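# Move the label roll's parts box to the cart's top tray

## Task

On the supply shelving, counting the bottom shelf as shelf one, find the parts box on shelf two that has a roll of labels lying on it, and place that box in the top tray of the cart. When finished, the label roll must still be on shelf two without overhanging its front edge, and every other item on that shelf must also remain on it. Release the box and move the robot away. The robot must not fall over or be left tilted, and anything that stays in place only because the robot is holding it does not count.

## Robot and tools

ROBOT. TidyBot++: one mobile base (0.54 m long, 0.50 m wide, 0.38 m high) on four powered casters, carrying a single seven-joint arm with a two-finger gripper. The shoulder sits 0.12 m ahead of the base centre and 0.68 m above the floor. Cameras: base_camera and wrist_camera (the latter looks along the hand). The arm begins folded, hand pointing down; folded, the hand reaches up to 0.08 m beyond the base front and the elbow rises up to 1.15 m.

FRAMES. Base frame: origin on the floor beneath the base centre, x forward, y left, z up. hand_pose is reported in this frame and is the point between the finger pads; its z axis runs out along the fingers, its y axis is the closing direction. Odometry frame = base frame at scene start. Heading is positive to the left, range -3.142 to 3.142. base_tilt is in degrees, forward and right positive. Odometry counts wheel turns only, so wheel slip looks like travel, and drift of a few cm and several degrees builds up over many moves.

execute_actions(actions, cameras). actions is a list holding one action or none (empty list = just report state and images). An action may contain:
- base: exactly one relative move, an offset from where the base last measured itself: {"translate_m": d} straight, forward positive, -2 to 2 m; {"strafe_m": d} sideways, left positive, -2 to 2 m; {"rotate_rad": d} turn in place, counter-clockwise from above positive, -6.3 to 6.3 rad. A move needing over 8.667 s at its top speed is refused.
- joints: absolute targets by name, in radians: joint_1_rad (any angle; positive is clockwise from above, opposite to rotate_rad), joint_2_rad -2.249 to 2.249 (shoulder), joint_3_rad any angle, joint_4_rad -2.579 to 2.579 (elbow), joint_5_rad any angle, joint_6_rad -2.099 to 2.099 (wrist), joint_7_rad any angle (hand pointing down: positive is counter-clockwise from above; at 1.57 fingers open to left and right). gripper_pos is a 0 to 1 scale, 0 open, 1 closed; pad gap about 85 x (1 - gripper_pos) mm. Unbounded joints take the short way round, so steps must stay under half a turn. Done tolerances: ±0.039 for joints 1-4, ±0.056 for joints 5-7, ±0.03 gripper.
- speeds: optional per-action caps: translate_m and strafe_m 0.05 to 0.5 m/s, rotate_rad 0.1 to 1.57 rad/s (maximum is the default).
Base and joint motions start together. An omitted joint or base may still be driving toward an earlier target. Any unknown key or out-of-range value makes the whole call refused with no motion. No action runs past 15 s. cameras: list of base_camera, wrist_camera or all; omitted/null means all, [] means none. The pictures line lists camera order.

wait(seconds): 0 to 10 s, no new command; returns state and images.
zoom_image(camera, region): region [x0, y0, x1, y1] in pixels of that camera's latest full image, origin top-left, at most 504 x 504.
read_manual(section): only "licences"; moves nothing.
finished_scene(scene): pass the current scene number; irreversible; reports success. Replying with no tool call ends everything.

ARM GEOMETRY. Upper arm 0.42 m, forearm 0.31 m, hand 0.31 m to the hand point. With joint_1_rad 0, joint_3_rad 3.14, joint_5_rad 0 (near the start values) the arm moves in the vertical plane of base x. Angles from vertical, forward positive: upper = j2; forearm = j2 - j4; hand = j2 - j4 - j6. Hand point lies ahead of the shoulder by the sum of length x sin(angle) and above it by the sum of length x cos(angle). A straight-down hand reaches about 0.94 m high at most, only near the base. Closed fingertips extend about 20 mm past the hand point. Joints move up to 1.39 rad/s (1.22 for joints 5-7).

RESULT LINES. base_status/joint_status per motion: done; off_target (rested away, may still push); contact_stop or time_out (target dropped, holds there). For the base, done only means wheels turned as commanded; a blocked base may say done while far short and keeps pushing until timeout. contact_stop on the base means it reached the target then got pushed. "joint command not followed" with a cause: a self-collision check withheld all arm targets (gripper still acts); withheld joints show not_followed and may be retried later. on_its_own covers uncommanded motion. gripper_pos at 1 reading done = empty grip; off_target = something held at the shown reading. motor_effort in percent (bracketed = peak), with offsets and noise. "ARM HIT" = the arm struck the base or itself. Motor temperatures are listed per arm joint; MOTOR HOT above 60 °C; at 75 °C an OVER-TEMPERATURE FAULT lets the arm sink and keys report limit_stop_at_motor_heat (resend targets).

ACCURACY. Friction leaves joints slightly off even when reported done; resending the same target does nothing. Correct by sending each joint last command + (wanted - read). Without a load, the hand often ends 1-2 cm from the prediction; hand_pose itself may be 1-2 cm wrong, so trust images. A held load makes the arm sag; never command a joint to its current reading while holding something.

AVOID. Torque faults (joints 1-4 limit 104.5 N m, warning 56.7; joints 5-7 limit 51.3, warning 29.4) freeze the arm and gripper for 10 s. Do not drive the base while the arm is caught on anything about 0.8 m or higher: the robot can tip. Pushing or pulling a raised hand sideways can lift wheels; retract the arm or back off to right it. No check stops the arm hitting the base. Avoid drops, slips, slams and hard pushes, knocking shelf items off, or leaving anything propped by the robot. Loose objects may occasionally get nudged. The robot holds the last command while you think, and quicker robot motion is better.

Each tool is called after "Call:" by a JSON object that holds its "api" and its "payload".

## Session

Call:
{"api": "execute_actions", "payload": {"actions": [{"joints": {"joint_6_rad": 0.56}}], "cameras": ["wrist_camera"]}}

Scene clock: 1.70 s.
Motor temperatures (°C, as the motors report them): [27 28 24 27 32 36 36]
base_odometry: x=+0.000 y=+0.000 heading=+0.000 (m, m, rad; odometry frame)
base_tilt: forward=-0.9 right=-0.2 (deg)
base_status: not commanded
joint_positions: joint_1_rad=+0.031 joint_2_rad=-0.392 joint_3_rad=+3.137 joint_4_rad=-2.557 joint_5_rad=-0.016 joint_6_rad=+0.547 joint_7_rad=+1.527 gripper_pos=+0.000
joint_status: all done
motor_effort: joint_1_rad=+0(0) joint_2_rad=-5(6) joint_3_rad=-1(0) joint_4_rad=+20(20) joint_5_rad=+0(0) joint_6_rad=+9(9) joint_7_rad=+1(1) (%)
hand_pose: x=+0.5296 y=-0.0119 z=+0.8802 quat_wxyz=(-0.007, +0.723, -0.033, +0.690) (m; base frame)
pictures: wrist_camera
Images, in order (width x height): wrist_camera 644x476.

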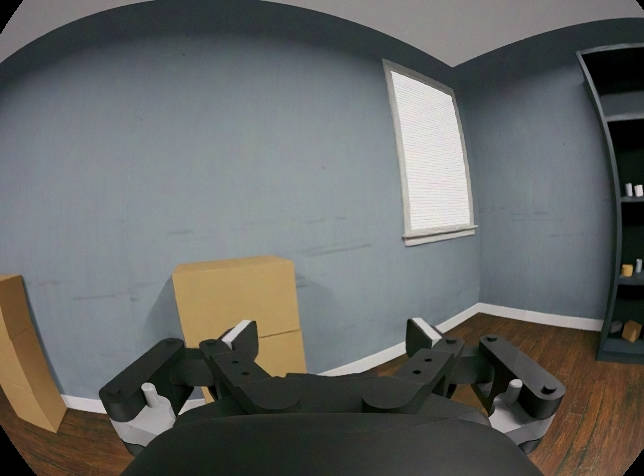

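Call:
{"api": "execute_actions", "payload": {"actions": [{"joints": {"joint_1_rad": 1.1}}], "cameras": ["wrist_camera"]}}

Scene clock: 4.27 s.
Motor temperatures (°C, as the motors report them): [27 28 24 27 32 36 36]
base_odometry: x=+0.000 y=+0.000 heading=+0.000 (m, m, rad; odometry frame)
base_tilt: forward=-0.9 right=-0.2 (deg)
base_status: not commanded
joint_positions: joint_1_rad=+1.089 joint_2_rad=-0.392 joint_3_rad=+3.137 joint_4_rad=-2.557 joint_5_rad=-0.016 joint_6_rad=+0.547 joint_7_rad=+1.527 gripper_pos=+0.000
joint_status: all done
motor_effort: joint_1_rad=+0(1) joint_2_rad=-5(5) joint_3_rad=+0(1) joint_4_rad=+19(19) joint_5_rad=+0(0) joint_6_rad=+9(10) joint_7_rad=+1(1) (%)
hand_pose: x=+0.3098 y=-0.3637 z=+0.8802 quat_wxyz=(+0.343, +0.607, -0.393, +0.599) (m; base frame)
pictures: wrist_camera
Images, in order (width x height): wrist_camera 644x476.

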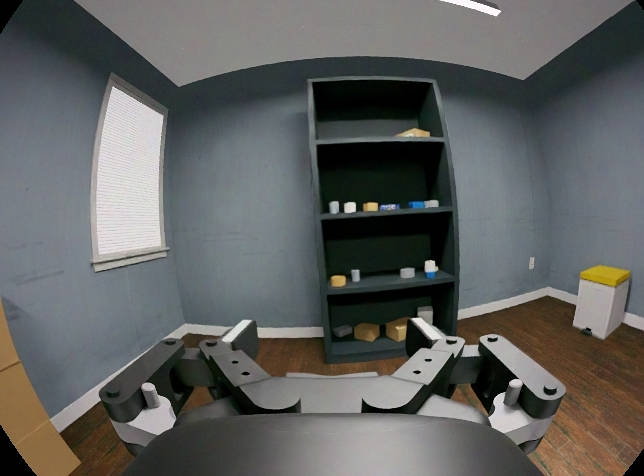

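Call:
{"api": "execute_actions", "payload": {"actions": [{"base": {"rotate_rad": -1.25}, "joints": {"joint_1_rad": 0.0}}], "cameras": ["wrist_camera"]}}

Scene clock: 12.53 s.
Motor temperatures (°C, as the motors report them): [27 28 24 27 32 36 36]
base_odometry: x=+0.000 y=+0.000 heading=-1.249 (m, m, rad; odometry frame)
base_tilt: forward=-0.9 right=-0.2 (deg)
base_status: done
joint_positions: joint_1_rad=+0.010 joint_2_rad=-0.392 joint_3_rad=+3.137 joint_4_rad=-2.557 joint_5_rad=-0.016 joint_6_rad=+0.547 joint_7_rad=+1.527 gripper_pos=+0.000
joint_status: all done
motor_effort: joint_1_rad=+0(2) joint_2_rad=-5(6) joint_3_rad=+0(1) joint_4_rad=+19(19) joint_5_rad=+0(0) joint_6_rad=+9(9) joint_7_rad=+1(1) (%)
hand_pose: x=+0.5297 y=-0.0034 z=+0.8802 quat_wxyz=(-0.014, +0.723, -0.025, +0.690) (m; base frame)
pictures: wrist_camera
Images, in order (width x height): wrist_camera 644x476.

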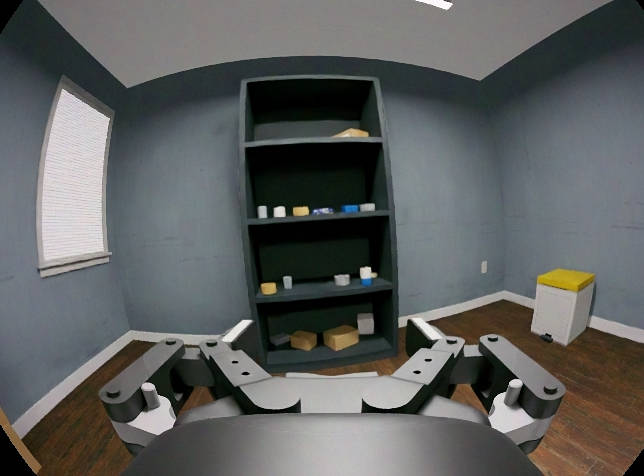

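Call:
{"api": "zoom_image", "payload": {"camera": "wrist_camera", "region": [240, 220, 400, 320]}}

Region (240, 220, 400, 320) of wrist_camera's 644x476 image, scaled by 3.150; it fills the top 315 rows of this view, and the rest is white.

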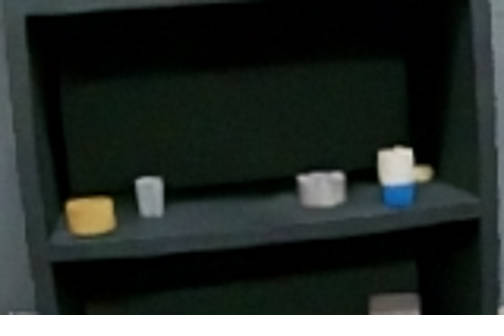

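Call:
{"api": "execute_actions", "payload": {"actions": [{"base": {"strafe_m": -0.18}, "joints": {"joint_2_rad": 0.932, "joint_4_rad": -1.912, "joint_6_rad": 1.338}}], "cameras": ["wrist_camera"]}}

Scene clock: 15.70 s.
Motor temperatures (°C, as the motors report them): [27 28 24 27 32 36 36]
base_odometry: x=-0.171 y=-0.057 heading=-1.250 (m, m, rad; odometry frame)
base_tilt: forward=-0.9 right=-0.2 (deg)
base_status: done
joint_positions: joint_1_rad=+0.009 joint_2_rad=+0.924 joint_3_rad=+3.137 joint_4_rad=-1.936 joint_5_rad=-0.016 joint_6_rad=+1.302 joint_7_rad=+1.527 gripper_pos=+0.000
joint_status: all done
motor_effort: joint_1_rad=+0(2) joint_2_rad=-42(43) joint_3_rad=+0(3) joint_4_rad=+10(20) joint_5_rad=+0(1) joint_6_rad=+9(9) joint_7_rad=+1(1) (%)
hand_pose: x=+0.8532 y=-0.0077 z=+0.6371 quat_wxyz=(-0.011, +0.702, -0.025, +0.711) (m; base frame)
pictures: wrist_camera
Images, in order (width x height): wrist_camera 644x476.

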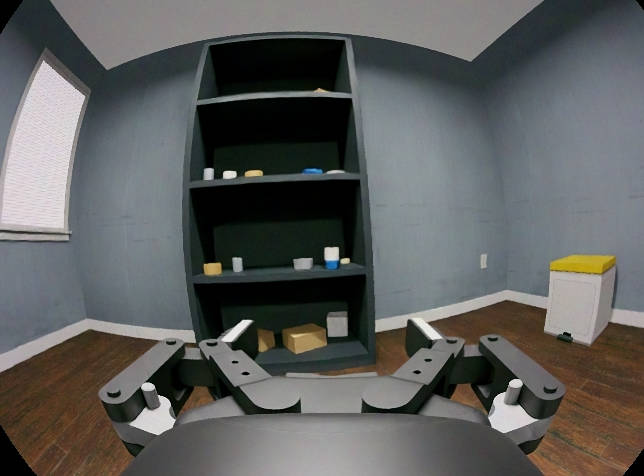

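Call:
{"api": "execute_actions", "payload": {"actions": [{"base": {"translate_m": 0.7}}], "cameras": ["wrist_camera"]}}

Scene clock: 18.67 s.
Motor temperatures (°C, as the motors report them): [27 28 24 27 32 36 36]
base_odometry: x=+0.049 y=-0.722 heading=-1.250 (m, m, rad; odometry frame)
base_tilt: forward=-0.9 right=-0.2 (deg)
base_status: done
joint_positions: joint_1_rad=+0.008 joint_2_rad=+0.924 joint_3_rad=+3.137 joint_4_rad=-1.929 joint_5_rad=-0.016 joint_6_rad=+1.305 joint_7_rad=+1.527 gripper_pos=+0.000
joint_status: not commanded
motor_effort: joint_1_rad=+0(2) joint_2_rad=-42(43) joint_3_rad=-2(2) joint_4_rad=+10(11) joint_5_rad=+0(1) joint_6_rad=+9(10) joint_7_rad=+2(0) (%)
hand_pose: x=+0.8553 y=-0.0075 z=+0.6407 quat_wxyz=(-0.011, +0.699, -0.025, +0.715) (m; base frame)
pictures: wrist_camera
Images, in order (width x height): wrist_camera 644x476.

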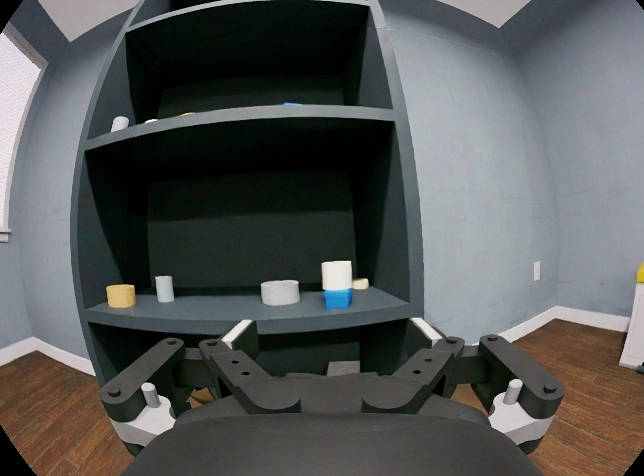

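Call:
{"api": "execute_actions", "payload": {"actions": [{"base": {"translate_m": 0.28}, "speeds": {"translate_m": 0.3}}], "cameras": ["wrist_camera"]}}

Scene clock: 20.77 s.
Motor temperatures (°C, as the motors report them): [27 28 24 27 32 36 36]
base_odometry: x=+0.137 y=-0.988 heading=-1.250 (m, m, rad; odometry frame)
base_tilt: forward=-0.9 right=-0.2 (deg)
base_status: done
joint_positions: joint_1_rad=+0.008 joint_2_rad=+0.925 joint_3_rad=+3.137 joint_4_rad=-1.928 joint_5_rad=-0.016 joint_6_rad=+1.305 joint_7_rad=+1.527 gripper_pos=+0.000
joint_status: not commanded
motor_effort: joint_1_rad=+0(3) joint_2_rad=-41(44) joint_3_rad=-1(3) joint_4_rad=+10(12) joint_5_rad=+0(1) joint_6_rad=+8(9) joint_7_rad=+1(1) (%)
hand_pose: x=+0.8557 y=-0.0074 z=+0.6414 quat_wxyz=(-0.011, +0.698, -0.025, +0.715) (m; base frame)
pictures: wrist_camera
Images, in order (width x height): wrist_camera 644x476.

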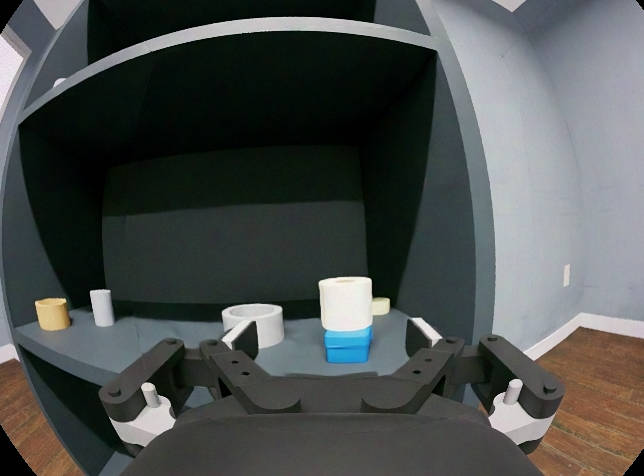

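Call:
{"api": "execute_actions", "payload": {"actions": [{"base": {"strafe_m": -0.02}, "speeds": {"strafe_m": 0.1}}], "cameras": []}}

Call:
{"api": "execute_actions", "payload": {"actions": [{"base": {"translate_m": 0.1}, "speeds": {"translate_m": 0.15}}], "cameras": ["wrist_camera"]}}

Scene clock: 21.80 s.
Motor temperatures (°C, as the motors report them): [27 28 24 27 32 36 36]
base_odometry: x=+0.118 y=-0.994 heading=-1.250 (m, m, rad; odometry frame)
base_tilt: forward=-0.9 right=-0.2 (deg)
base_status: done
joint_positions: joint_1_rad=+0.006 joint_2_rad=+0.925 joint_3_rad=+3.137 joint_4_rad=-1.928 joint_5_rad=-0.016 joint_6_rad=+1.306 joint_7_rad=+1.527 gripper_pos=+0.000
joint_status: not commanded
motor_effort: joint_1_rad=+0(3) joint_2_rad=-41(43) joint_3_rad=-1(1) joint_4_rad=+10(11) joint_5_rad=+0(1) joint_6_rad=+9(9) joint_7_rad=+1(1) (%)
hand_pose: x=+0.8557 y=-0.0056 z=+0.6415 quat_wxyz=(-0.012, +0.698, -0.024, +0.715) (m; base frame)
pictures: none
No camera images: the call's "cameras" was empty. Leave "cameras" out to get every camera's image.

Scene clock: 23.13 s.
Motor temperatures (°C, as the motors report them): [27 28 24 27 32 36 36]
base_odometry: x=+0.150 y=-1.089 heading=-1.250 (m, m, rad; odometry frame)
base_tilt: forward=-0.9 right=-0.2 (deg)
base_status: done
joint_positions: joint_1_rad=+0.006 joint_2_rad=+0.925 joint_3_rad=+3.137 joint_4_rad=-1.927 joint_5_rad=-0.016 joint_6_rad=+1.307 joint_7_rad=+1.527 gripper_pos=+0.000
joint_status: not commanded
motor_effort: joint_1_rad=+0(3) joint_2_rad=-42(45) joint_3_rad=-1(1) joint_4_rad=+10(12) joint_5_rad=+0(1) joint_6_rad=+9(10) joint_7_rad=+1(1) (%)
hand_pose: x=+0.8560 y=-0.0056 z=+0.6419 quat_wxyz=(-0.012, +0.698, -0.024, +0.716) (m; base frame)
pictures: wrist_camera
Images, in order (width x height): wrist_camera 644x476.

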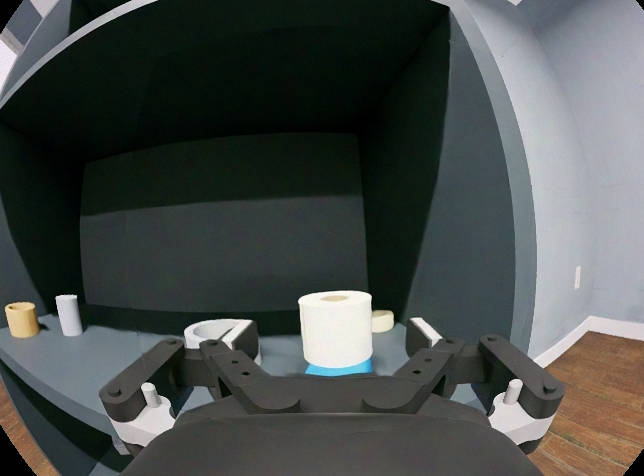

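Call:
{"api": "execute_actions", "payload": {"actions": []}}

Scene clock: 24.27 s.
Motor temperatures (°C, as the motors report them): [27 28 24 27 32 36 36]
base_odometry: x=+0.150 y=-1.089 heading=-1.250 (m, m, rad; odometry frame)
base_tilt: forward=-0.9 right=-0.2 (deg)
base_status: done
joint_positions: joint_1_rad=+0.006 joint_2_rad=+0.925 joint_3_rad=+3.137 joint_4_rad=-1.927 joint_5_rad=-0.016 joint_6_rad=+1.307 joint_7_rad=+1.527 gripper_pos=+0.000
joint_status: not commanded
motor_effort: joint_1_rad=+0(3) joint_2_rad=-42(45) joint_3_rad=-2(1) joint_4_rad=+11(12) joint_5_rad=+0(1) joint_6_rad=+8(10) joint_7_rad=+1(1) (%)
hand_pose: x=+0.8560 y=-0.0056 z=+0.6419 quat_wxyz=(-0.012, +0.698, -0.024, +0.716) (m; base frame)
pictures: base_camera, wrist_camera
Images, in order (width x height): base_camera 644x364, wrist_camera 644x476.

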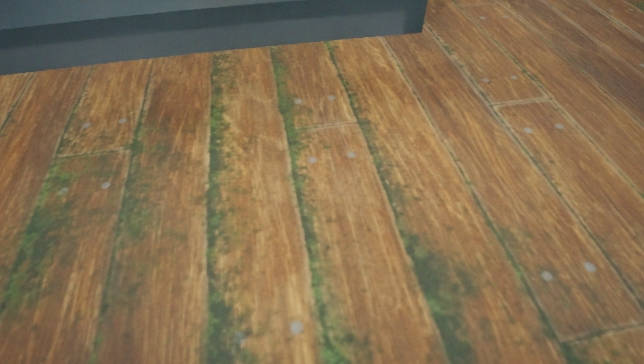

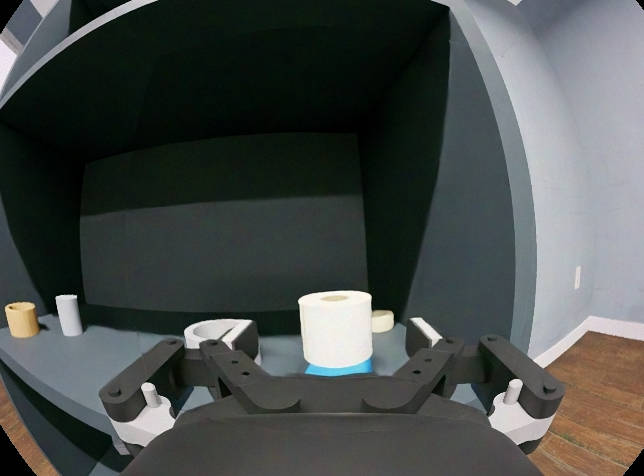

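Call:
{"api": "execute_actions", "payload": {"actions": [{"base": {"translate_m": 0.06}, "speeds": {"translate_m": 0.08}, "joints": {"gripper_pos": 0.0}}]}}

Scene clock: 25.77 s.
Motor temperatures (°C, as the motors report them): [27 28 24 27 32 36 36]
base_odometry: x=+0.169 y=-1.147 heading=-1.251 (m, m, rad; odometry frame)
base_tilt: forward=-0.9 right=-0.2 (deg)
base_status: done
joint_positions: joint_1_rad=+0.006 joint_2_rad=+0.925 joint_3_rad=+3.137 joint_4_rad=-1.927 joint_5_rad=-0.016 joint_6_rad=+1.307 joint_7_rad=+1.527 gripper_pos=+0.000
joint_status: all done
motor_effort: joint_1_rad=+0(3) joint_2_rad=-42(43) joint_3_rad=-1(3) joint_4_rad=+10(12) joint_5_rad=+0(1) joint_6_rad=+9(10) joint_7_rad=+1(1) (%)
hand_pose: x=+0.8561 y=-0.0055 z=+0.6420 quat_wxyz=(-0.012, +0.697, -0.024, +0.716) (m; base frame)
pictures: base_camera, wrist_camera
Images, in order (width x height): base_camera 644x364, wrist_camera 644x476.

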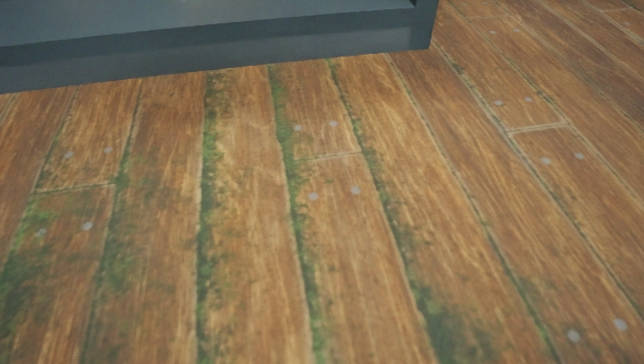

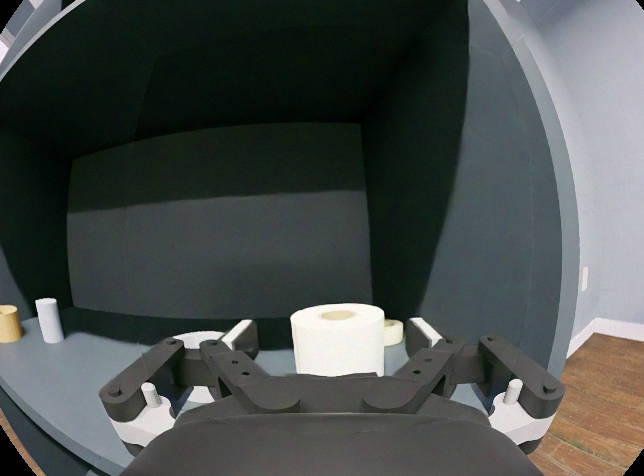

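Call:
{"api": "execute_actions", "payload": {"actions": [{"base": {"translate_m": 0.045}, "speeds": {"translate_m": 0.08}, "joints": {"gripper_pos": 0.0}}]}}

Scene clock: 27.00 s.
Motor temperatures (°C, as the motors report them): [27 28 24 27 32 36 36]
base_odometry: x=+0.183 y=-1.190 heading=-1.251 (m, m, rad; odometry frame)
base_tilt: forward=-0.9 right=-0.2 (deg)
base_status: done
joint_positions: joint_1_rad=+0.006 joint_2_rad=+0.925 joint_3_rad=+3.137 joint_4_rad=-1.926 joint_5_rad=-0.016 joint_6_rad=+1.307 joint_7_rad=+1.527 gripper_pos=+0.000
joint_status: all done
motor_effort: joint_1_rad=+0(3) joint_2_rad=-41(44) joint_3_rad=+0(2) joint_4_rad=+11(12) joint_5_rad=+0(1) joint_6_rad=+9(9) joint_7_rad=+1(1) (%)
hand_pose: x=+0.8562 y=-0.0055 z=+0.6421 quat_wxyz=(-0.012, +0.697, -0.024, +0.716) (m; base frame)
pictures: base_camera, wrist_camera
Images, in order (width x height): base_camera 644x364, wrist_camera 644x476.

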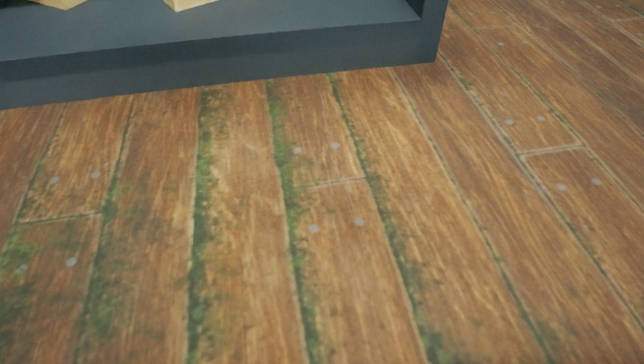

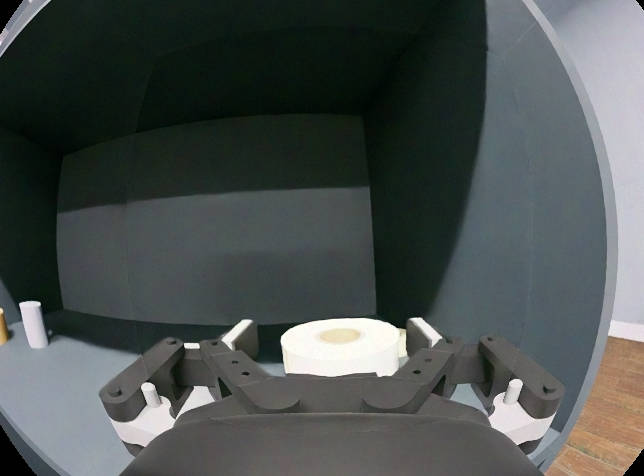

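Call:
{"api": "execute_actions", "payload": {"actions": [{"base": {"strafe_m": -0.007}, "speeds": {"strafe_m": 0.05}, "joints": {"gripper_pos": 0.0}}], "cameras": ["wrist_camera"]}}

Scene clock: 32.23 s.
Motor temperatures (°C, as the motors report them): [27 28 24 27 32 36 36]
base_odometry: x=+0.176 y=-1.192 heading=-1.251 (m, m, rad; odometry frame)
base_tilt: forward=-0.9 right=-0.2 (deg)
base_status: done
joint_positions: joint_1_rad=+0.004 joint_2_rad=+0.925 joint_3_rad=+3.137 joint_4_rad=-1.926 joint_5_rad=-0.016 joint_6_rad=+1.307 joint_7_rad=+1.527 gripper_pos=+0.000
joint_status: all done
motor_effort: joint_1_rad=+0(4) joint_2_rad=-42(44) joint_3_rad=-1(3) joint_4_rad=+10(11) joint_5_rad=+0(1) joint_6_rad=+8(10) joint_7_rad=+1(1) (%)
hand_pose: x=+0.8562 y=-0.0042 z=+0.6421 quat_wxyz=(-0.012, +0.697, -0.024, +0.716) (m; base frame)
pictures: wrist_camera
Images, in order (width x height): wrist_camera 644x476.

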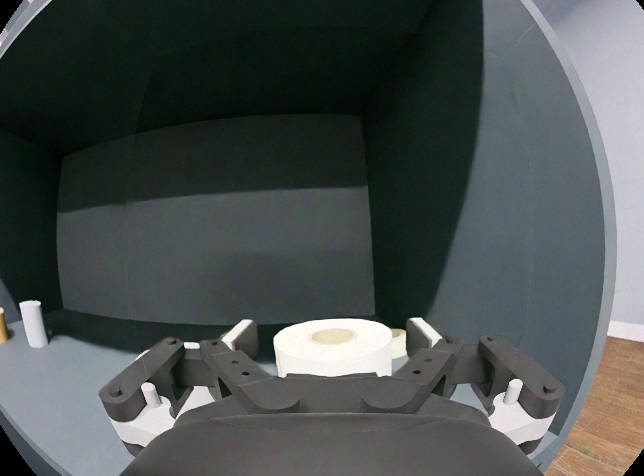

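Call:
{"api": "execute_actions", "payload": {"actions": [{"base": {"translate_m": 0.015}, "speeds": {"translate_m": 0.05}, "joints": {"gripper_pos": 0.0}}], "cameras": ["wrist_camera"]}}

Scene clock: 33.13 s.
Motor temperatures (°C, as the motors report them): [27 28 24 27 32 36 36]
base_odometry: x=+0.181 y=-1.206 heading=-1.251 (m, m, rad; odometry frame)
base_tilt: forward=-0.9 right=-0.2 (deg)
base_status: done
joint_positions: joint_1_rad=+0.003 joint_2_rad=+0.925 joint_3_rad=+3.137 joint_4_rad=-1.926 joint_5_rad=-0.016 joint_6_rad=+1.307 joint_7_rad=+1.527 gripper_pos=+0.000
joint_status: all done
motor_effort: joint_1_rad=+0(3) joint_2_rad=-41(44) joint_3_rad=-1(2) joint_4_rad=+10(12) joint_5_rad=+0(1) joint_6_rad=+9(10) joint_7_rad=+1(1) (%)
hand_pose: x=+0.8562 y=-0.0039 z=+0.6422 quat_wxyz=(-0.013, +0.697, -0.023, +0.716) (m; base frame)
pictures: wrist_camera
Images, in order (width x height): wrist_camera 644x476.

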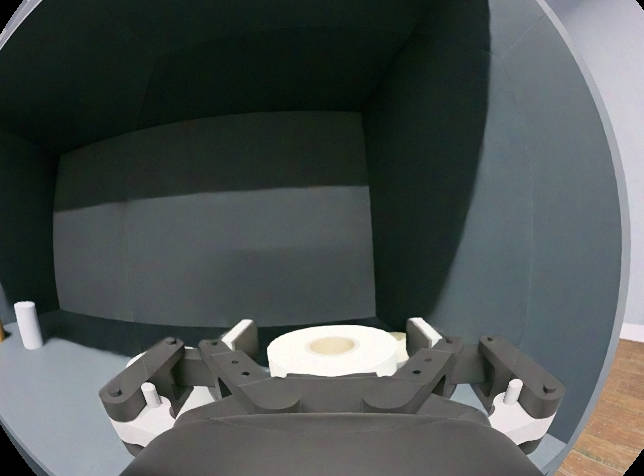

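Call:
{"api": "execute_actions", "payload": {"actions": [{"joints": {"gripper_pos": 1.0}}], "cameras": ["wrist_camera"]}}

Scene clock: 34.37 s.
Motor temperatures (°C, as the motors report them): [27 28 24 27 32 36 36]
base_odometry: x=+0.181 y=-1.206 heading=-1.251 (m, m, rad; odometry frame)
base_tilt: forward=-0.9 right=-0.2 (deg)
base_status: not commanded
joint_positions: joint_1_rad=+0.003 joint_2_rad=+0.925 joint_3_rad=+3.137 joint_4_rad=-1.926 joint_5_rad=-0.016 joint_6_rad=+1.307 joint_7_rad=+1.527 gripper_pos=+0.273
joint_status: gripper_pos off_target (ended at +0.273, target +1.000)
motor_effort: joint_1_rad=+0(0) joint_2_rad=-42(42) joint_3_rad=+0(1) joint_4_rad=+11(11) joint_5_rad=+0(0) joint_6_rad=+9(9) joint_7_rad=+0(1) (%)
hand_pose: x=+0.8562 y=-0.0039 z=+0.6422 quat_wxyz=(-0.013, +0.697, -0.023, +0.716) (m; base frame)
pictures: wrist_camera
Images, in order (width x height): wrist_camera 644x476.

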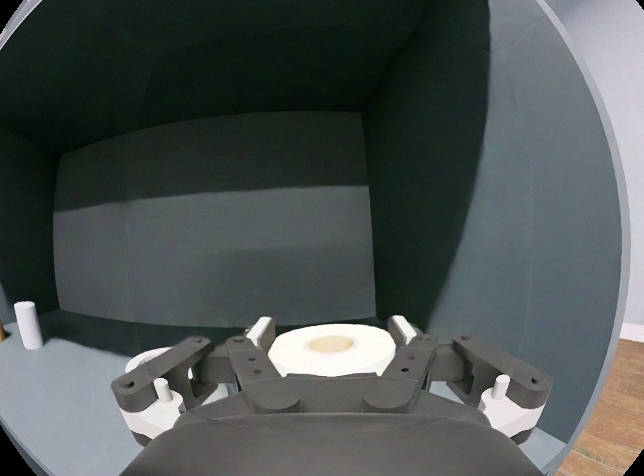

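Call:
{"api": "execute_actions", "payload": {"actions": [{"joints": {"joint_2_rad": 0.84, "joint_4_rad": -1.922, "joint_6_rad": 1.235, "gripper_pos": 1.0}}], "cameras": ["wrist_camera"]}}

Scene clock: 35.53 s.
Motor temperatures (°C, as the motors report them): [27 28 24 27 32 36 36]
base_odometry: x=+0.181 y=-1.206 heading=-1.251 (m, m, rad; odometry frame)
base_tilt: forward=-0.9 right=-0.2 (deg)
base_status: not commanded
joint_positions: joint_1_rad=+0.003 joint_2_rad=+0.858 joint_3_rad=+3.137 joint_4_rad=-1.926 joint_5_rad=-0.016 joint_6_rad=+1.260 joint_7_rad=+1.527 gripper_pos=+0.273
joint_status: gripper_pos off_target (ended at +0.273, target +1.000); the others done
motor_effort: joint_1_rad=+0(0) joint_2_rad=-44(45) joint_3_rad=-1(1) joint_4_rad=+13(13) joint_5_rad=+0(0) joint_6_rad=+10(11) joint_7_rad=+1(1) (%)
hand_pose: x=+0.8583 y=-0.0038 z=+0.6771 quat_wxyz=(-0.013, +0.690, -0.023, +0.723) (m; base frame)
pictures: wrist_camera
Images, in order (width x height): wrist_camera 644x476.

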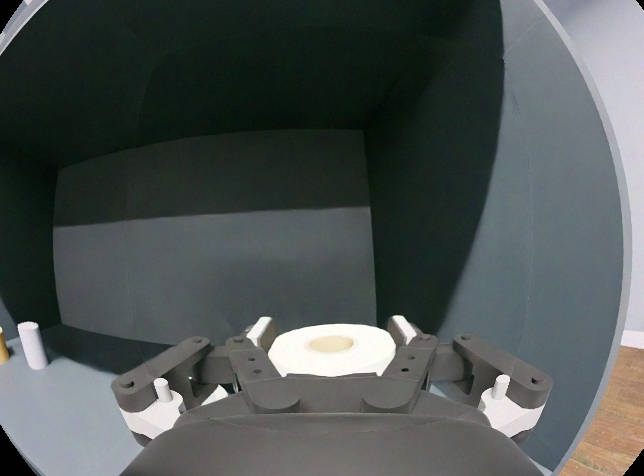

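Call:
{"api": "execute_actions", "payload": {"actions": [{"base": {"strafe_m": 0.30}, "speeds": {"strafe_m": 0.2}, "joints": {"gripper_pos": 1.0}}]}}

Scene clock: 39.93 s.
Motor temperatures (°C, as the motors report them): [27 28 24 27 32 36 36]
base_odometry: x=+0.466 y=-1.112 heading=-1.251 (m, m, rad; odometry frame)
base_tilt: forward=-0.8 right=-0.2 (deg)
base_status: done
joint_positions: joint_1_rad=-0.003 joint_2_rad=+0.858 joint_3_rad=+3.137 joint_4_rad=-1.926 joint_5_rad=-0.016 joint_6_rad=+1.259 joint_7_rad=+1.527 gripper_pos=+0.273
joint_status: gripper_pos off_target (ended at +0.273, target +1.000)
motor_effort: joint_1_rad=+0(3) joint_2_rad=-43(44) joint_3_rad=-2(3) joint_4_rad=+13(13) joint_5_rad=+0(1) joint_6_rad=+10(11) joint_7_rad=+1(1) (%)
hand_pose: x=+0.8583 y=+0.0006 z=+0.6770 quat_wxyz=(-0.015, +0.690, -0.021, +0.723) (m; base frame)
pictures: base_camera, wrist_camera
Images, in order (width x height): base_camera 644x364, wrist_camera 644x476.

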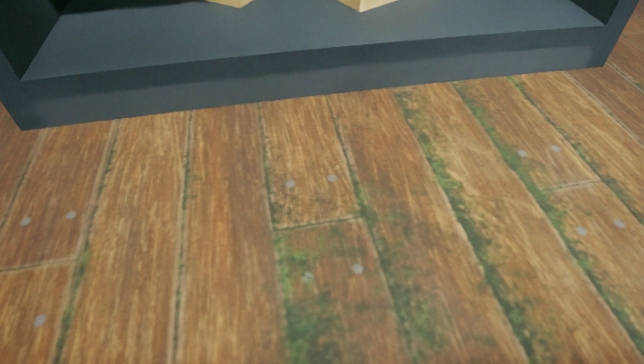

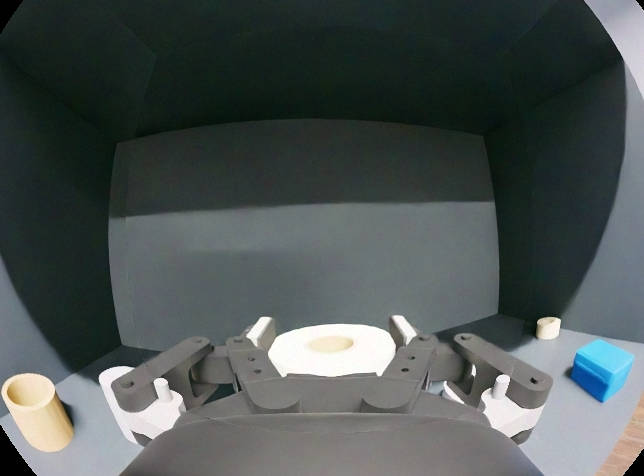

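Call:
{"api": "execute_actions", "payload": {"actions": [{"base": {"strafe_m": -0.06}, "speeds": {"strafe_m": 0.1}, "joints": {"joint_2_rad": 0.80, "joint_4_rad": -1.922, "joint_6_rad": 1.195, "gripper_pos": 1.0}}], "cameras": ["wrist_camera"]}}

Scene clock: 49.20 s.
Motor temperatures (°C, as the motors report them): [27 28 24 27 32 36 36]
base_odometry: x=+0.409 y=-1.131 heading=-1.251 (m, m, rad; odometry frame)
base_tilt: forward=-0.9 right=-0.2 (deg)
base_status: done
joint_positions: joint_1_rad=+0.002 joint_2_rad=+0.823 joint_3_rad=+3.137 joint_4_rad=-1.926 joint_5_rad=-0.016 joint_6_rad=+1.218 joint_7_rad=+1.527 gripper_pos=+0.273
joint_status: gripper_pos off_target (ended at +0.273, target +1.000); the others done
motor_effort: joint_1_rad=+0(4) joint_2_rad=-43(45) joint_3_rad=+0(2) joint_4_rad=+13(13) joint_5_rad=+0(1) joint_6_rad=+10(11) joint_7_rad=+1(1) (%)
hand_pose: x=+0.8588 y=-0.0024 z=+0.6902 quat_wxyz=(-0.014, +0.692, -0.023, +0.721) (m; base frame)
pictures: wrist_camera
Images, in order (width x height): wrist_camera 644x476.

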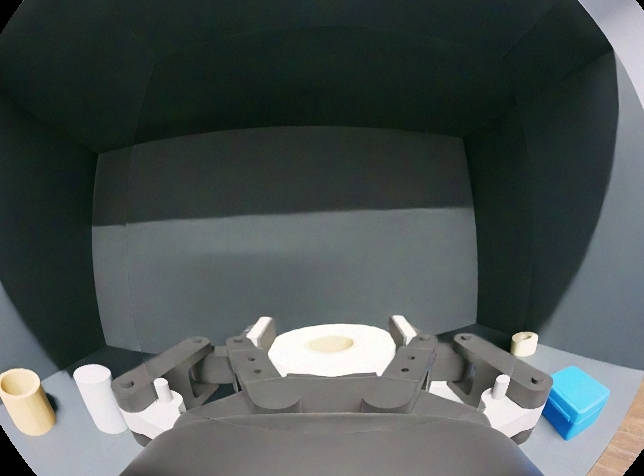

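Call:
{"api": "execute_actions", "payload": {"actions": [{"base": {"translate_m": 0.03}, "speeds": {"translate_m": 0.06}, "joints": {"joint_2_rad": 0.985, "joint_4_rad": -1.90, "joint_6_rad": 1.355, "gripper_pos": 1.0}}], "cameras": ["wrist_camera"]}}

Scene clock: 52.67 s.
Motor temperatures (°C, as the motors report them): [27 28 24 27 32 36 36]
base_odometry: x=+0.418 y=-1.159 heading=-1.251 (m, m, rad; odometry frame)
base_tilt: forward=-0.9 right=-0.2 (deg)
base_status: done
joint_positions: joint_1_rad=+0.002 joint_2_rad=+0.983 joint_3_rad=+3.137 joint_4_rad=-1.923 joint_5_rad=-0.016 joint_6_rad=+1.324 joint_7_rad=+1.527 gripper_pos=+0.273
joint_status: gripper_pos off_target (ended at +0.273, target +1.000); the others done
motor_effort: joint_1_rad=+0(1) joint_2_rad=-43(47) joint_3_rad=-1(1) joint_4_rad=+11(14) joint_5_rad=+0(0) joint_6_rad=+10(11) joint_7_rad=+1(2) (%)
hand_pose: x=+0.8538 y=-0.0027 z=+0.6058 quat_wxyz=(-0.013, +0.711, -0.023, +0.703) (m; base frame)
pictures: wrist_camera
Images, in order (width x height): wrist_camera 644x476.

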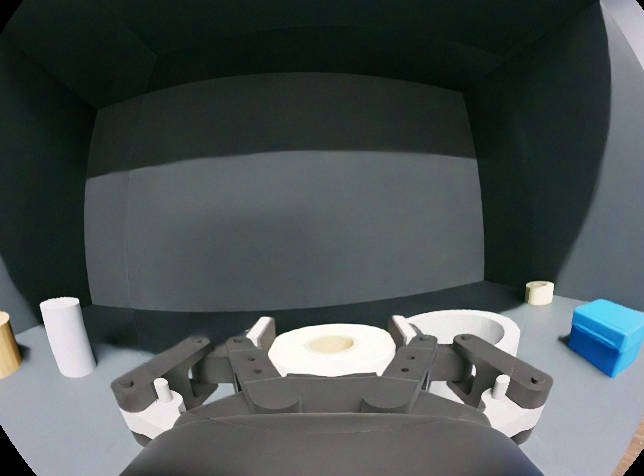

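Call:
{"api": "zoom_image", "payload": {"camera": "wrist_camera", "region": [340, 270, 644, 420]}}

Region (340, 270, 644, 420) of wrist_camera's 644x476 image, scaled by 1.658; it fills the top 249 rows of this view, and the rest is white.

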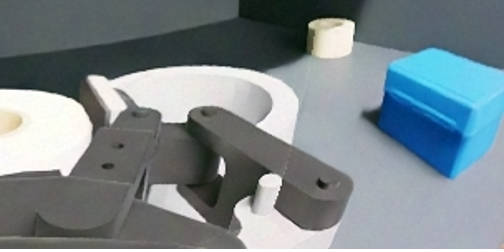

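Call:
{"api": "execute_actions", "payload": {"actions": [{"base": {"strafe_m": 0.06}, "speeds": {"strafe_m": 0.07}, "joints": {"joint_2_rad": 0.945, "joint_4_rad": -1.90, "joint_6_rad": 1.33, "gripper_pos": 1.0}}], "cameras": ["wrist_camera"]}}

Scene clock: 56.50 s.
Motor temperatures (°C, as the motors report them): [27 29 24 27 32 36 36]
base_odometry: x=+0.475 y=-1.141 heading=-1.251 (m, m, rad; odometry frame)
base_tilt: forward=-0.9 right=-0.2 (deg)
base_status: done
joint_positions: joint_1_rad=+0.000 joint_2_rad=+0.965 joint_3_rad=+3.137 joint_4_rad=-1.923 joint_5_rad=-0.016 joint_6_rad=+1.324 joint_7_rad=+1.527 gripper_pos=+0.273
joint_status: gripper_pos off_target (ended at +0.273, target +1.000); the others done
motor_effort: joint_1_rad=+0(4) joint_2_rad=-44(46) joint_3_rad=-1(3) joint_4_rad=+11(12) joint_5_rad=+0(1) joint_6_rad=+10(12) joint_7_rad=+1(1) (%)
hand_pose: x=+0.8550 y=-0.0013 z=+0.6192 quat_wxyz=(-0.014, +0.704, -0.022, +0.709) (m; base frame)
pictures: wrist_camera
Images, in order (width x height): wrist_camera 644x476.

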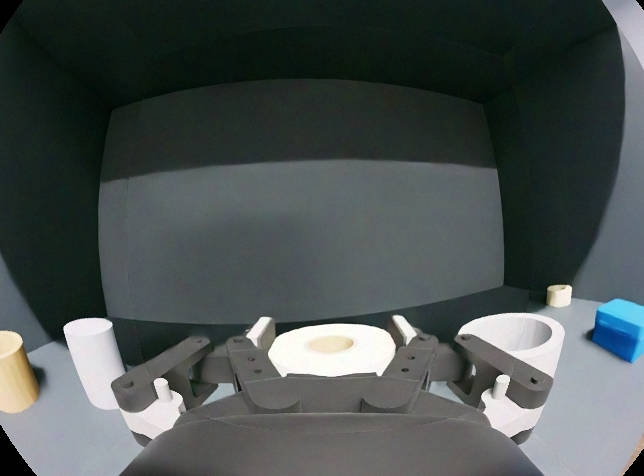

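Call:
{"api": "execute_actions", "payload": {"actions": [{"joints": {"joint_2_rad": 0.988, "joint_4_rad": -1.90, "joint_6_rad": 1.355, "gripper_pos": 1.0}}], "cameras": ["wrist_camera"]}}

Scene clock: 58.93 s.
Motor temperatures (°C, as the motors report them): [27 29 24 27 32 36 36]
base_odometry: x=+0.475 y=-1.141 heading=-1.251 (m, m, rad; odometry frame)
base_tilt: forward=-0.9 right=-0.2 (deg)
base_status: not commanded
joint_positions: joint_1_rad=+0.000 joint_2_rad=+0.988 joint_3_rad=+3.137 joint_4_rad=-1.922 joint_5_rad=-0.016 joint_6_rad=+1.326 joint_7_rad=+1.527 gripper_pos=+0.273
joint_status: gripper_pos off_target (ended at +0.273, target +1.000); the others done
motor_effort: joint_1_rad=+0(0) joint_2_rad=-43(45) joint_3_rad=-1(2) joint_4_rad=+10(11) joint_5_rad=+0(0) joint_6_rad=+9(11) joint_7_rad=+1(1) (%)
hand_pose: x=+0.8537 y=-0.0013 z=+0.6033 quat_wxyz=(-0.013, +0.711, -0.023, +0.702) (m; base frame)
pictures: wrist_camera
Images, in order (width x height): wrist_camera 644x476.

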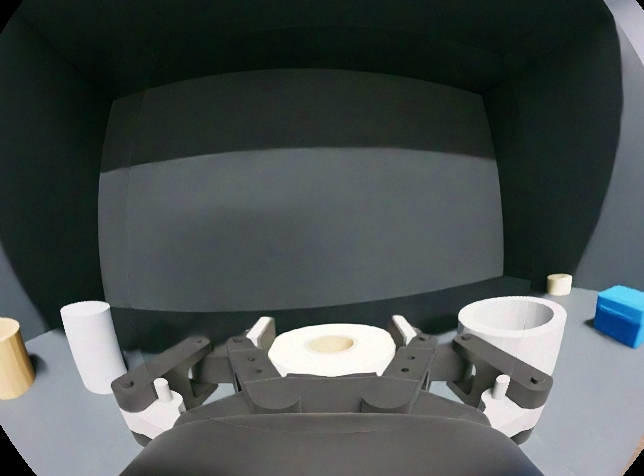

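Call:
{"api": "execute_actions", "payload": {"actions": [{"joints": {"gripper_pos": 0.08}}], "cameras": ["wrist_camera"]}}

Call:
{"api": "execute_actions", "payload": {"actions": [{"base": {"translate_m": -0.22}, "speeds": {"translate_m": 0.2}, "joints": {"gripper_pos": 0.08}}]}}

Scene clock: 60.27 s.
Motor temperatures (°C, as the motors report them): [27 29 24 27 32 36 36]
base_odometry: x=+0.475 y=-1.141 heading=-1.251 (m, m, rad; odometry frame)
base_tilt: forward=-0.9 right=-0.2 (deg)
base_status: not commanded
joint_positions: joint_1_rad=+0.000 joint_2_rad=+0.988 joint_3_rad=+3.137 joint_4_rad=-1.922 joint_5_rad=-0.016 joint_6_rad=+1.326 joint_7_rad=+1.527 gripper_pos=+0.080
joint_status: all done
motor_effort: joint_1_rad=+0(0) joint_2_rad=-42(43) joint_3_rad=-1(1) joint_4_rad=+9(10) joint_5_rad=+0(0) joint_6_rad=+9(10) joint_7_rad=+0(2) (%)
hand_pose: x=+0.8538 y=-0.0013 z=+0.6034 quat_wxyz=(-0.013, +0.711, -0.023, +0.702) (m; base frame)
pictures: wrist_camera
Images, in order (width x height): wrist_camera 644x476.

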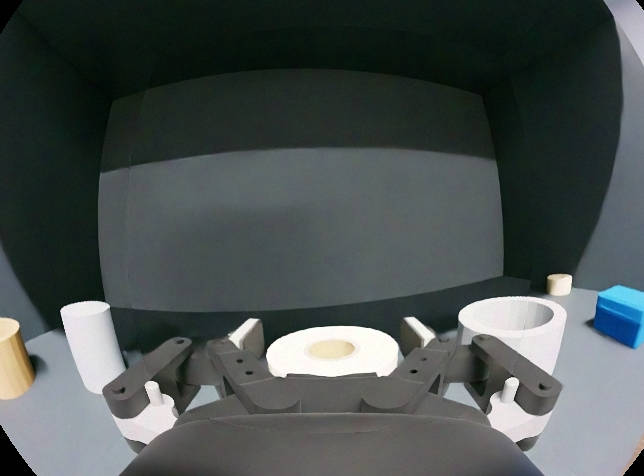

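Scene clock: 62.13 s.
Motor temperatures (°C, as the motors report them): [27 29 24 27 32 36 36]
base_odometry: x=+0.406 y=-0.931 heading=-1.251 (m, m, rad; odometry frame)
base_tilt: forward=-0.9 right=-0.2 (deg)
base_status: done
joint_positions: joint_1_rad=+0.000 joint_2_rad=+0.988 joint_3_rad=+3.137 joint_4_rad=-1.918 joint_5_rad=-0.016 joint_6_rad=+1.326 joint_7_rad=+1.527 gripper_pos=+0.080
joint_status: all done
motor_effort: joint_1_rad=+0(1) joint_2_rad=-42(44) joint_3_rad=-2(1) joint_4_rad=+10(10) joint_5_rad=+0(0) joint_6_rad=+9(10) joint_7_rad=+2(1) (%)
hand_pose: x=+0.8548 y=-0.0013 z=+0.6046 quat_wxyz=(-0.013, +0.710, -0.022, +0.703) (m; base frame)
pictures: base_camera, wrist_camera
Images, in order (width x height): base_camera 644x364, wrist_camera 644x476.

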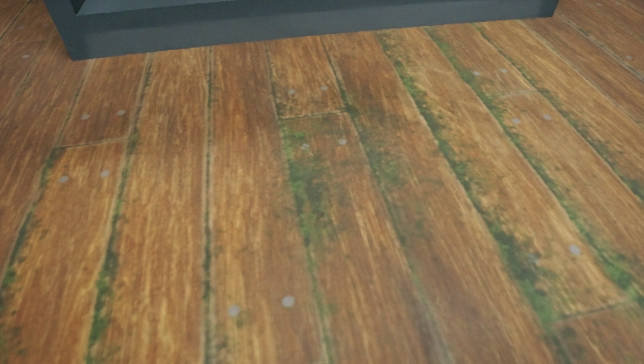

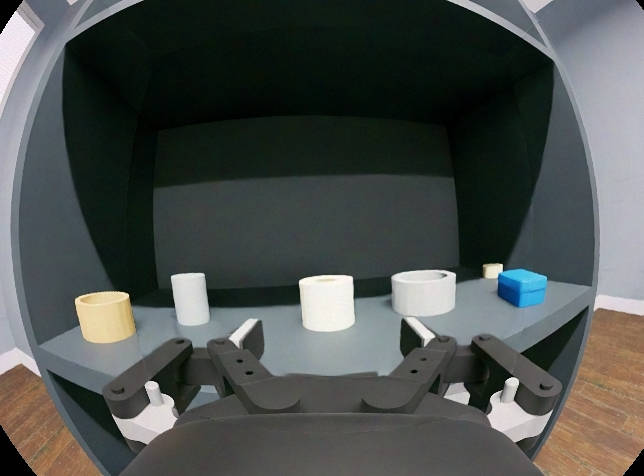

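Call:
{"api": "zoom_image", "payload": {"camera": "wrist_camera", "region": [380, 230, 620, 350]}}

Region (380, 230, 620, 350) of wrist_camera's 644x476 image, scaled by 2.100.

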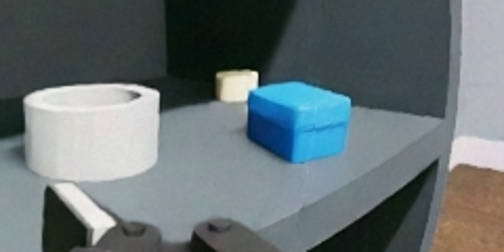

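Call:
{"api": "execute_actions", "payload": {"actions": [{"base": {"strafe_m": -0.30}, "speeds": {"strafe_m": 0.3}, "joints": {"joint_2_rad": 0.65, "joint_4_rad": -1.976, "joint_6_rad": 0.566, "gripper_pos": 0.12}}]}}

Scene clock: 66.70 s.
Motor temperatures (°C, as the motors report them): [27 29 24 27 32 36 36]
base_odometry: x=+0.121 y=-1.026 heading=-1.251 (m, m, rad; odometry frame)
base_tilt: forward=-0.9 right=-0.2 (deg)
base_status: done
joint_positions: joint_1_rad=+0.003 joint_2_rad=+0.657 joint_3_rad=+3.137 joint_4_rad=-1.953 joint_5_rad=-0.016 joint_6_rad=+0.597 joint_7_rad=+1.527 gripper_pos=+0.120
joint_status: all done
motor_effort: joint_1_rad=+0(4) joint_2_rad=-38(44) joint_3_rad=-1(2) joint_4_rad=+14(15) joint_5_rad=+0(1) joint_6_rad=+9(9) joint_7_rad=+1(1) (%)
hand_pose: x=+0.8166 y=-0.0008 z=+0.6109 quat_wxyz=(-0.013, +0.845, -0.027, +0.535) (m; base frame)
pictures: base_camera, wrist_camera
Images, in order (width x height): base_camera 644x364, wrist_camera 644x476.

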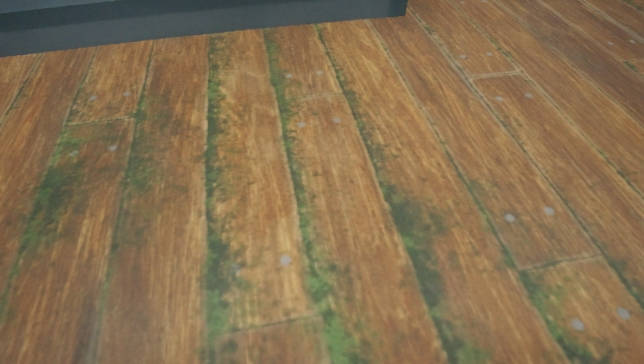

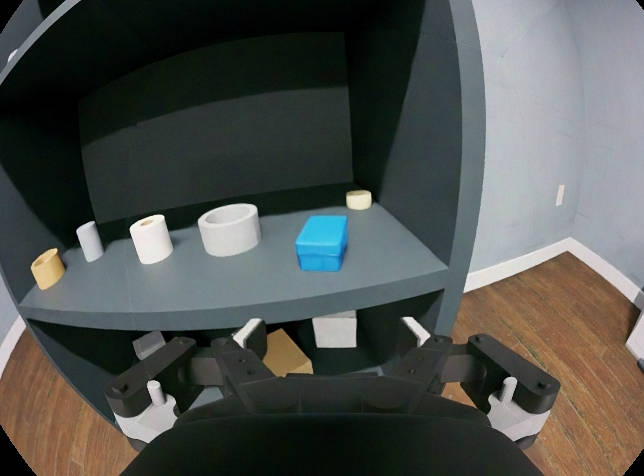

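Call:
{"api": "zoom_image", "payload": {"camera": "wrist_camera", "region": [180, 170, 460, 330]}}

Region (180, 170, 460, 330) of wrist_camera's 644x476 image, scaled by 1.800; it fills the top 288 rows of this view, and the rest is white.

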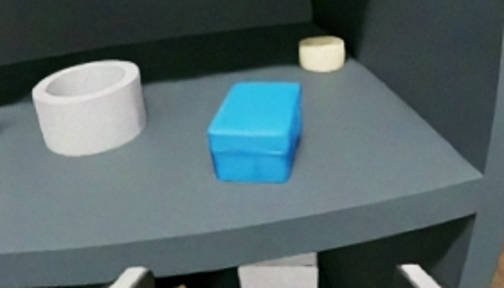

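Call:
{"api": "execute_actions", "payload": {"actions": [{"base": {"rotate_rad": -0.14}, "speeds": {"rotate_rad": 0.3}, "joints": {"joint_2_rad": 0.722, "joint_4_rad": -1.90, "joint_6_rad": 0.515, "gripper_pos": 0.12}}], "cameras": ["wrist_camera"]}}

Call:
{"api": "execute_actions", "payload": {"actions": [{"base": {"strafe_m": 0.142}, "speeds": {"strafe_m": 0.15}, "joints": {"joint_2_rad": 0.722, "joint_4_rad": -1.90, "joint_6_rad": 0.515, "gripper_pos": 0.12}}]}}

Scene clock: 73.63 s.
Motor temperatures (°C, as the motors report them): [27 29 24 27 32 36 36]
base_odometry: x=+0.121 y=-1.026 heading=-1.392 (m, m, rad; odometry frame)
base_tilt: forward=-0.9 right=-0.2 (deg)
base_status: done
joint_positions: joint_1_rad=+0.004 joint_2_rad=+0.714 joint_3_rad=+3.137 joint_4_rad=-1.914 joint_5_rad=-0.016 joint_6_rad=+0.547 joint_7_rad=+1.527 gripper_pos=+0.120
joint_status: all done
motor_effort: joint_1_rad=+0(4) joint_2_rad=-39(41) joint_3_rad=-1(4) joint_4_rad=+13(14) joint_5_rad=+0(0) joint_6_rad=+9(9) joint_7_rad=+1(1) (%)
hand_pose: x=+0.8206 y=-0.0012 z=+0.5738 quat_wxyz=(-0.012, +0.862, -0.027, +0.506) (m; base frame)
pictures: wrist_camera
Images, in order (width x height): wrist_camera 644x476.

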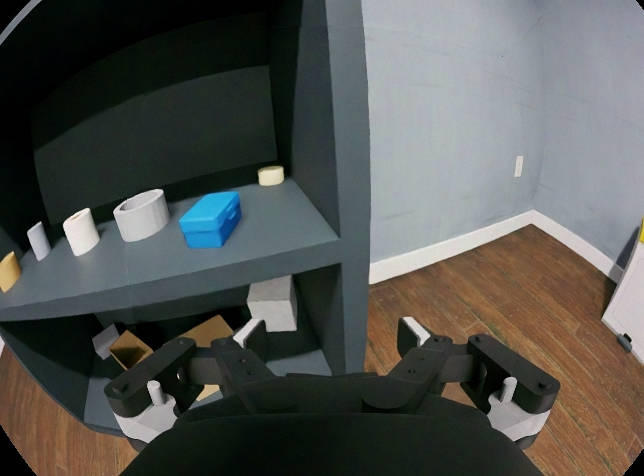

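Scene clock: 75.23 s.
Motor temperatures (°C, as the motors report them): [27 29 24 27 32 36 36]
base_odometry: x=+0.261 y=-1.001 heading=-1.393 (m, m, rad; odometry frame)
base_tilt: forward=-0.9 right=-0.2 (deg)
base_status: done
joint_positions: joint_1_rad=-0.001 joint_2_rad=+0.714 joint_3_rad=+3.137 joint_4_rad=-1.914 joint_5_rad=-0.016 joint_6_rad=+0.547 joint_7_rad=+1.527 gripper_pos=+0.120
joint_status: all done
motor_effort: joint_1_rad=+0(4) joint_2_rad=-39(39) joint_3_rad=-2(3) joint_4_rad=+13(13) joint_5_rad=+0(0) joint_6_rad=+8(8) joint_7_rad=+2(1) (%)
hand_pose: x=+0.8206 y=+0.0019 z=+0.5738 quat_wxyz=(-0.013, +0.862, -0.026, +0.506) (m; base frame)
pictures: base_camera, wrist_camera
Images, in order (width x height): base_camera 644x364, wrist_camera 644x476.

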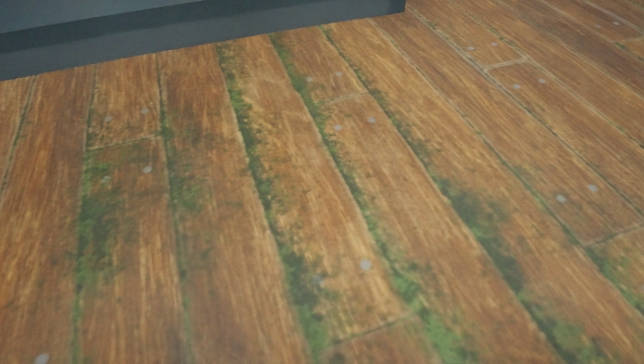

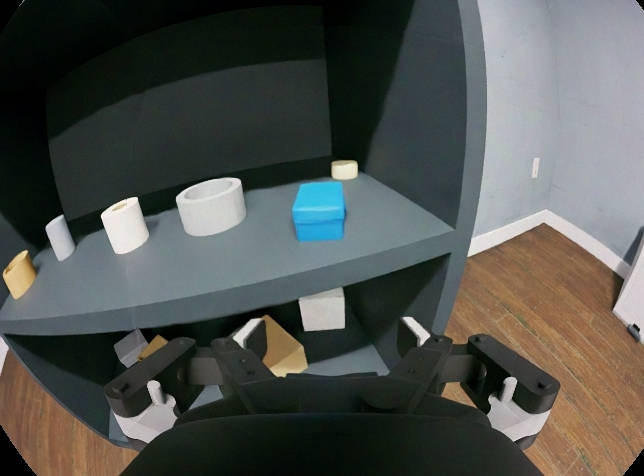

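Call:
{"api": "zoom_image", "payload": {"camera": "wrist_camera", "region": [220, 150, 420, 270]}}

Region (220, 150, 420, 270) of wrist_camera's 644x476 image, scaled by 2.520; it fills the top 302 rows of this view, and the rest is white.

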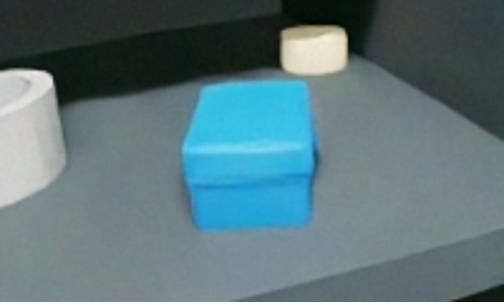

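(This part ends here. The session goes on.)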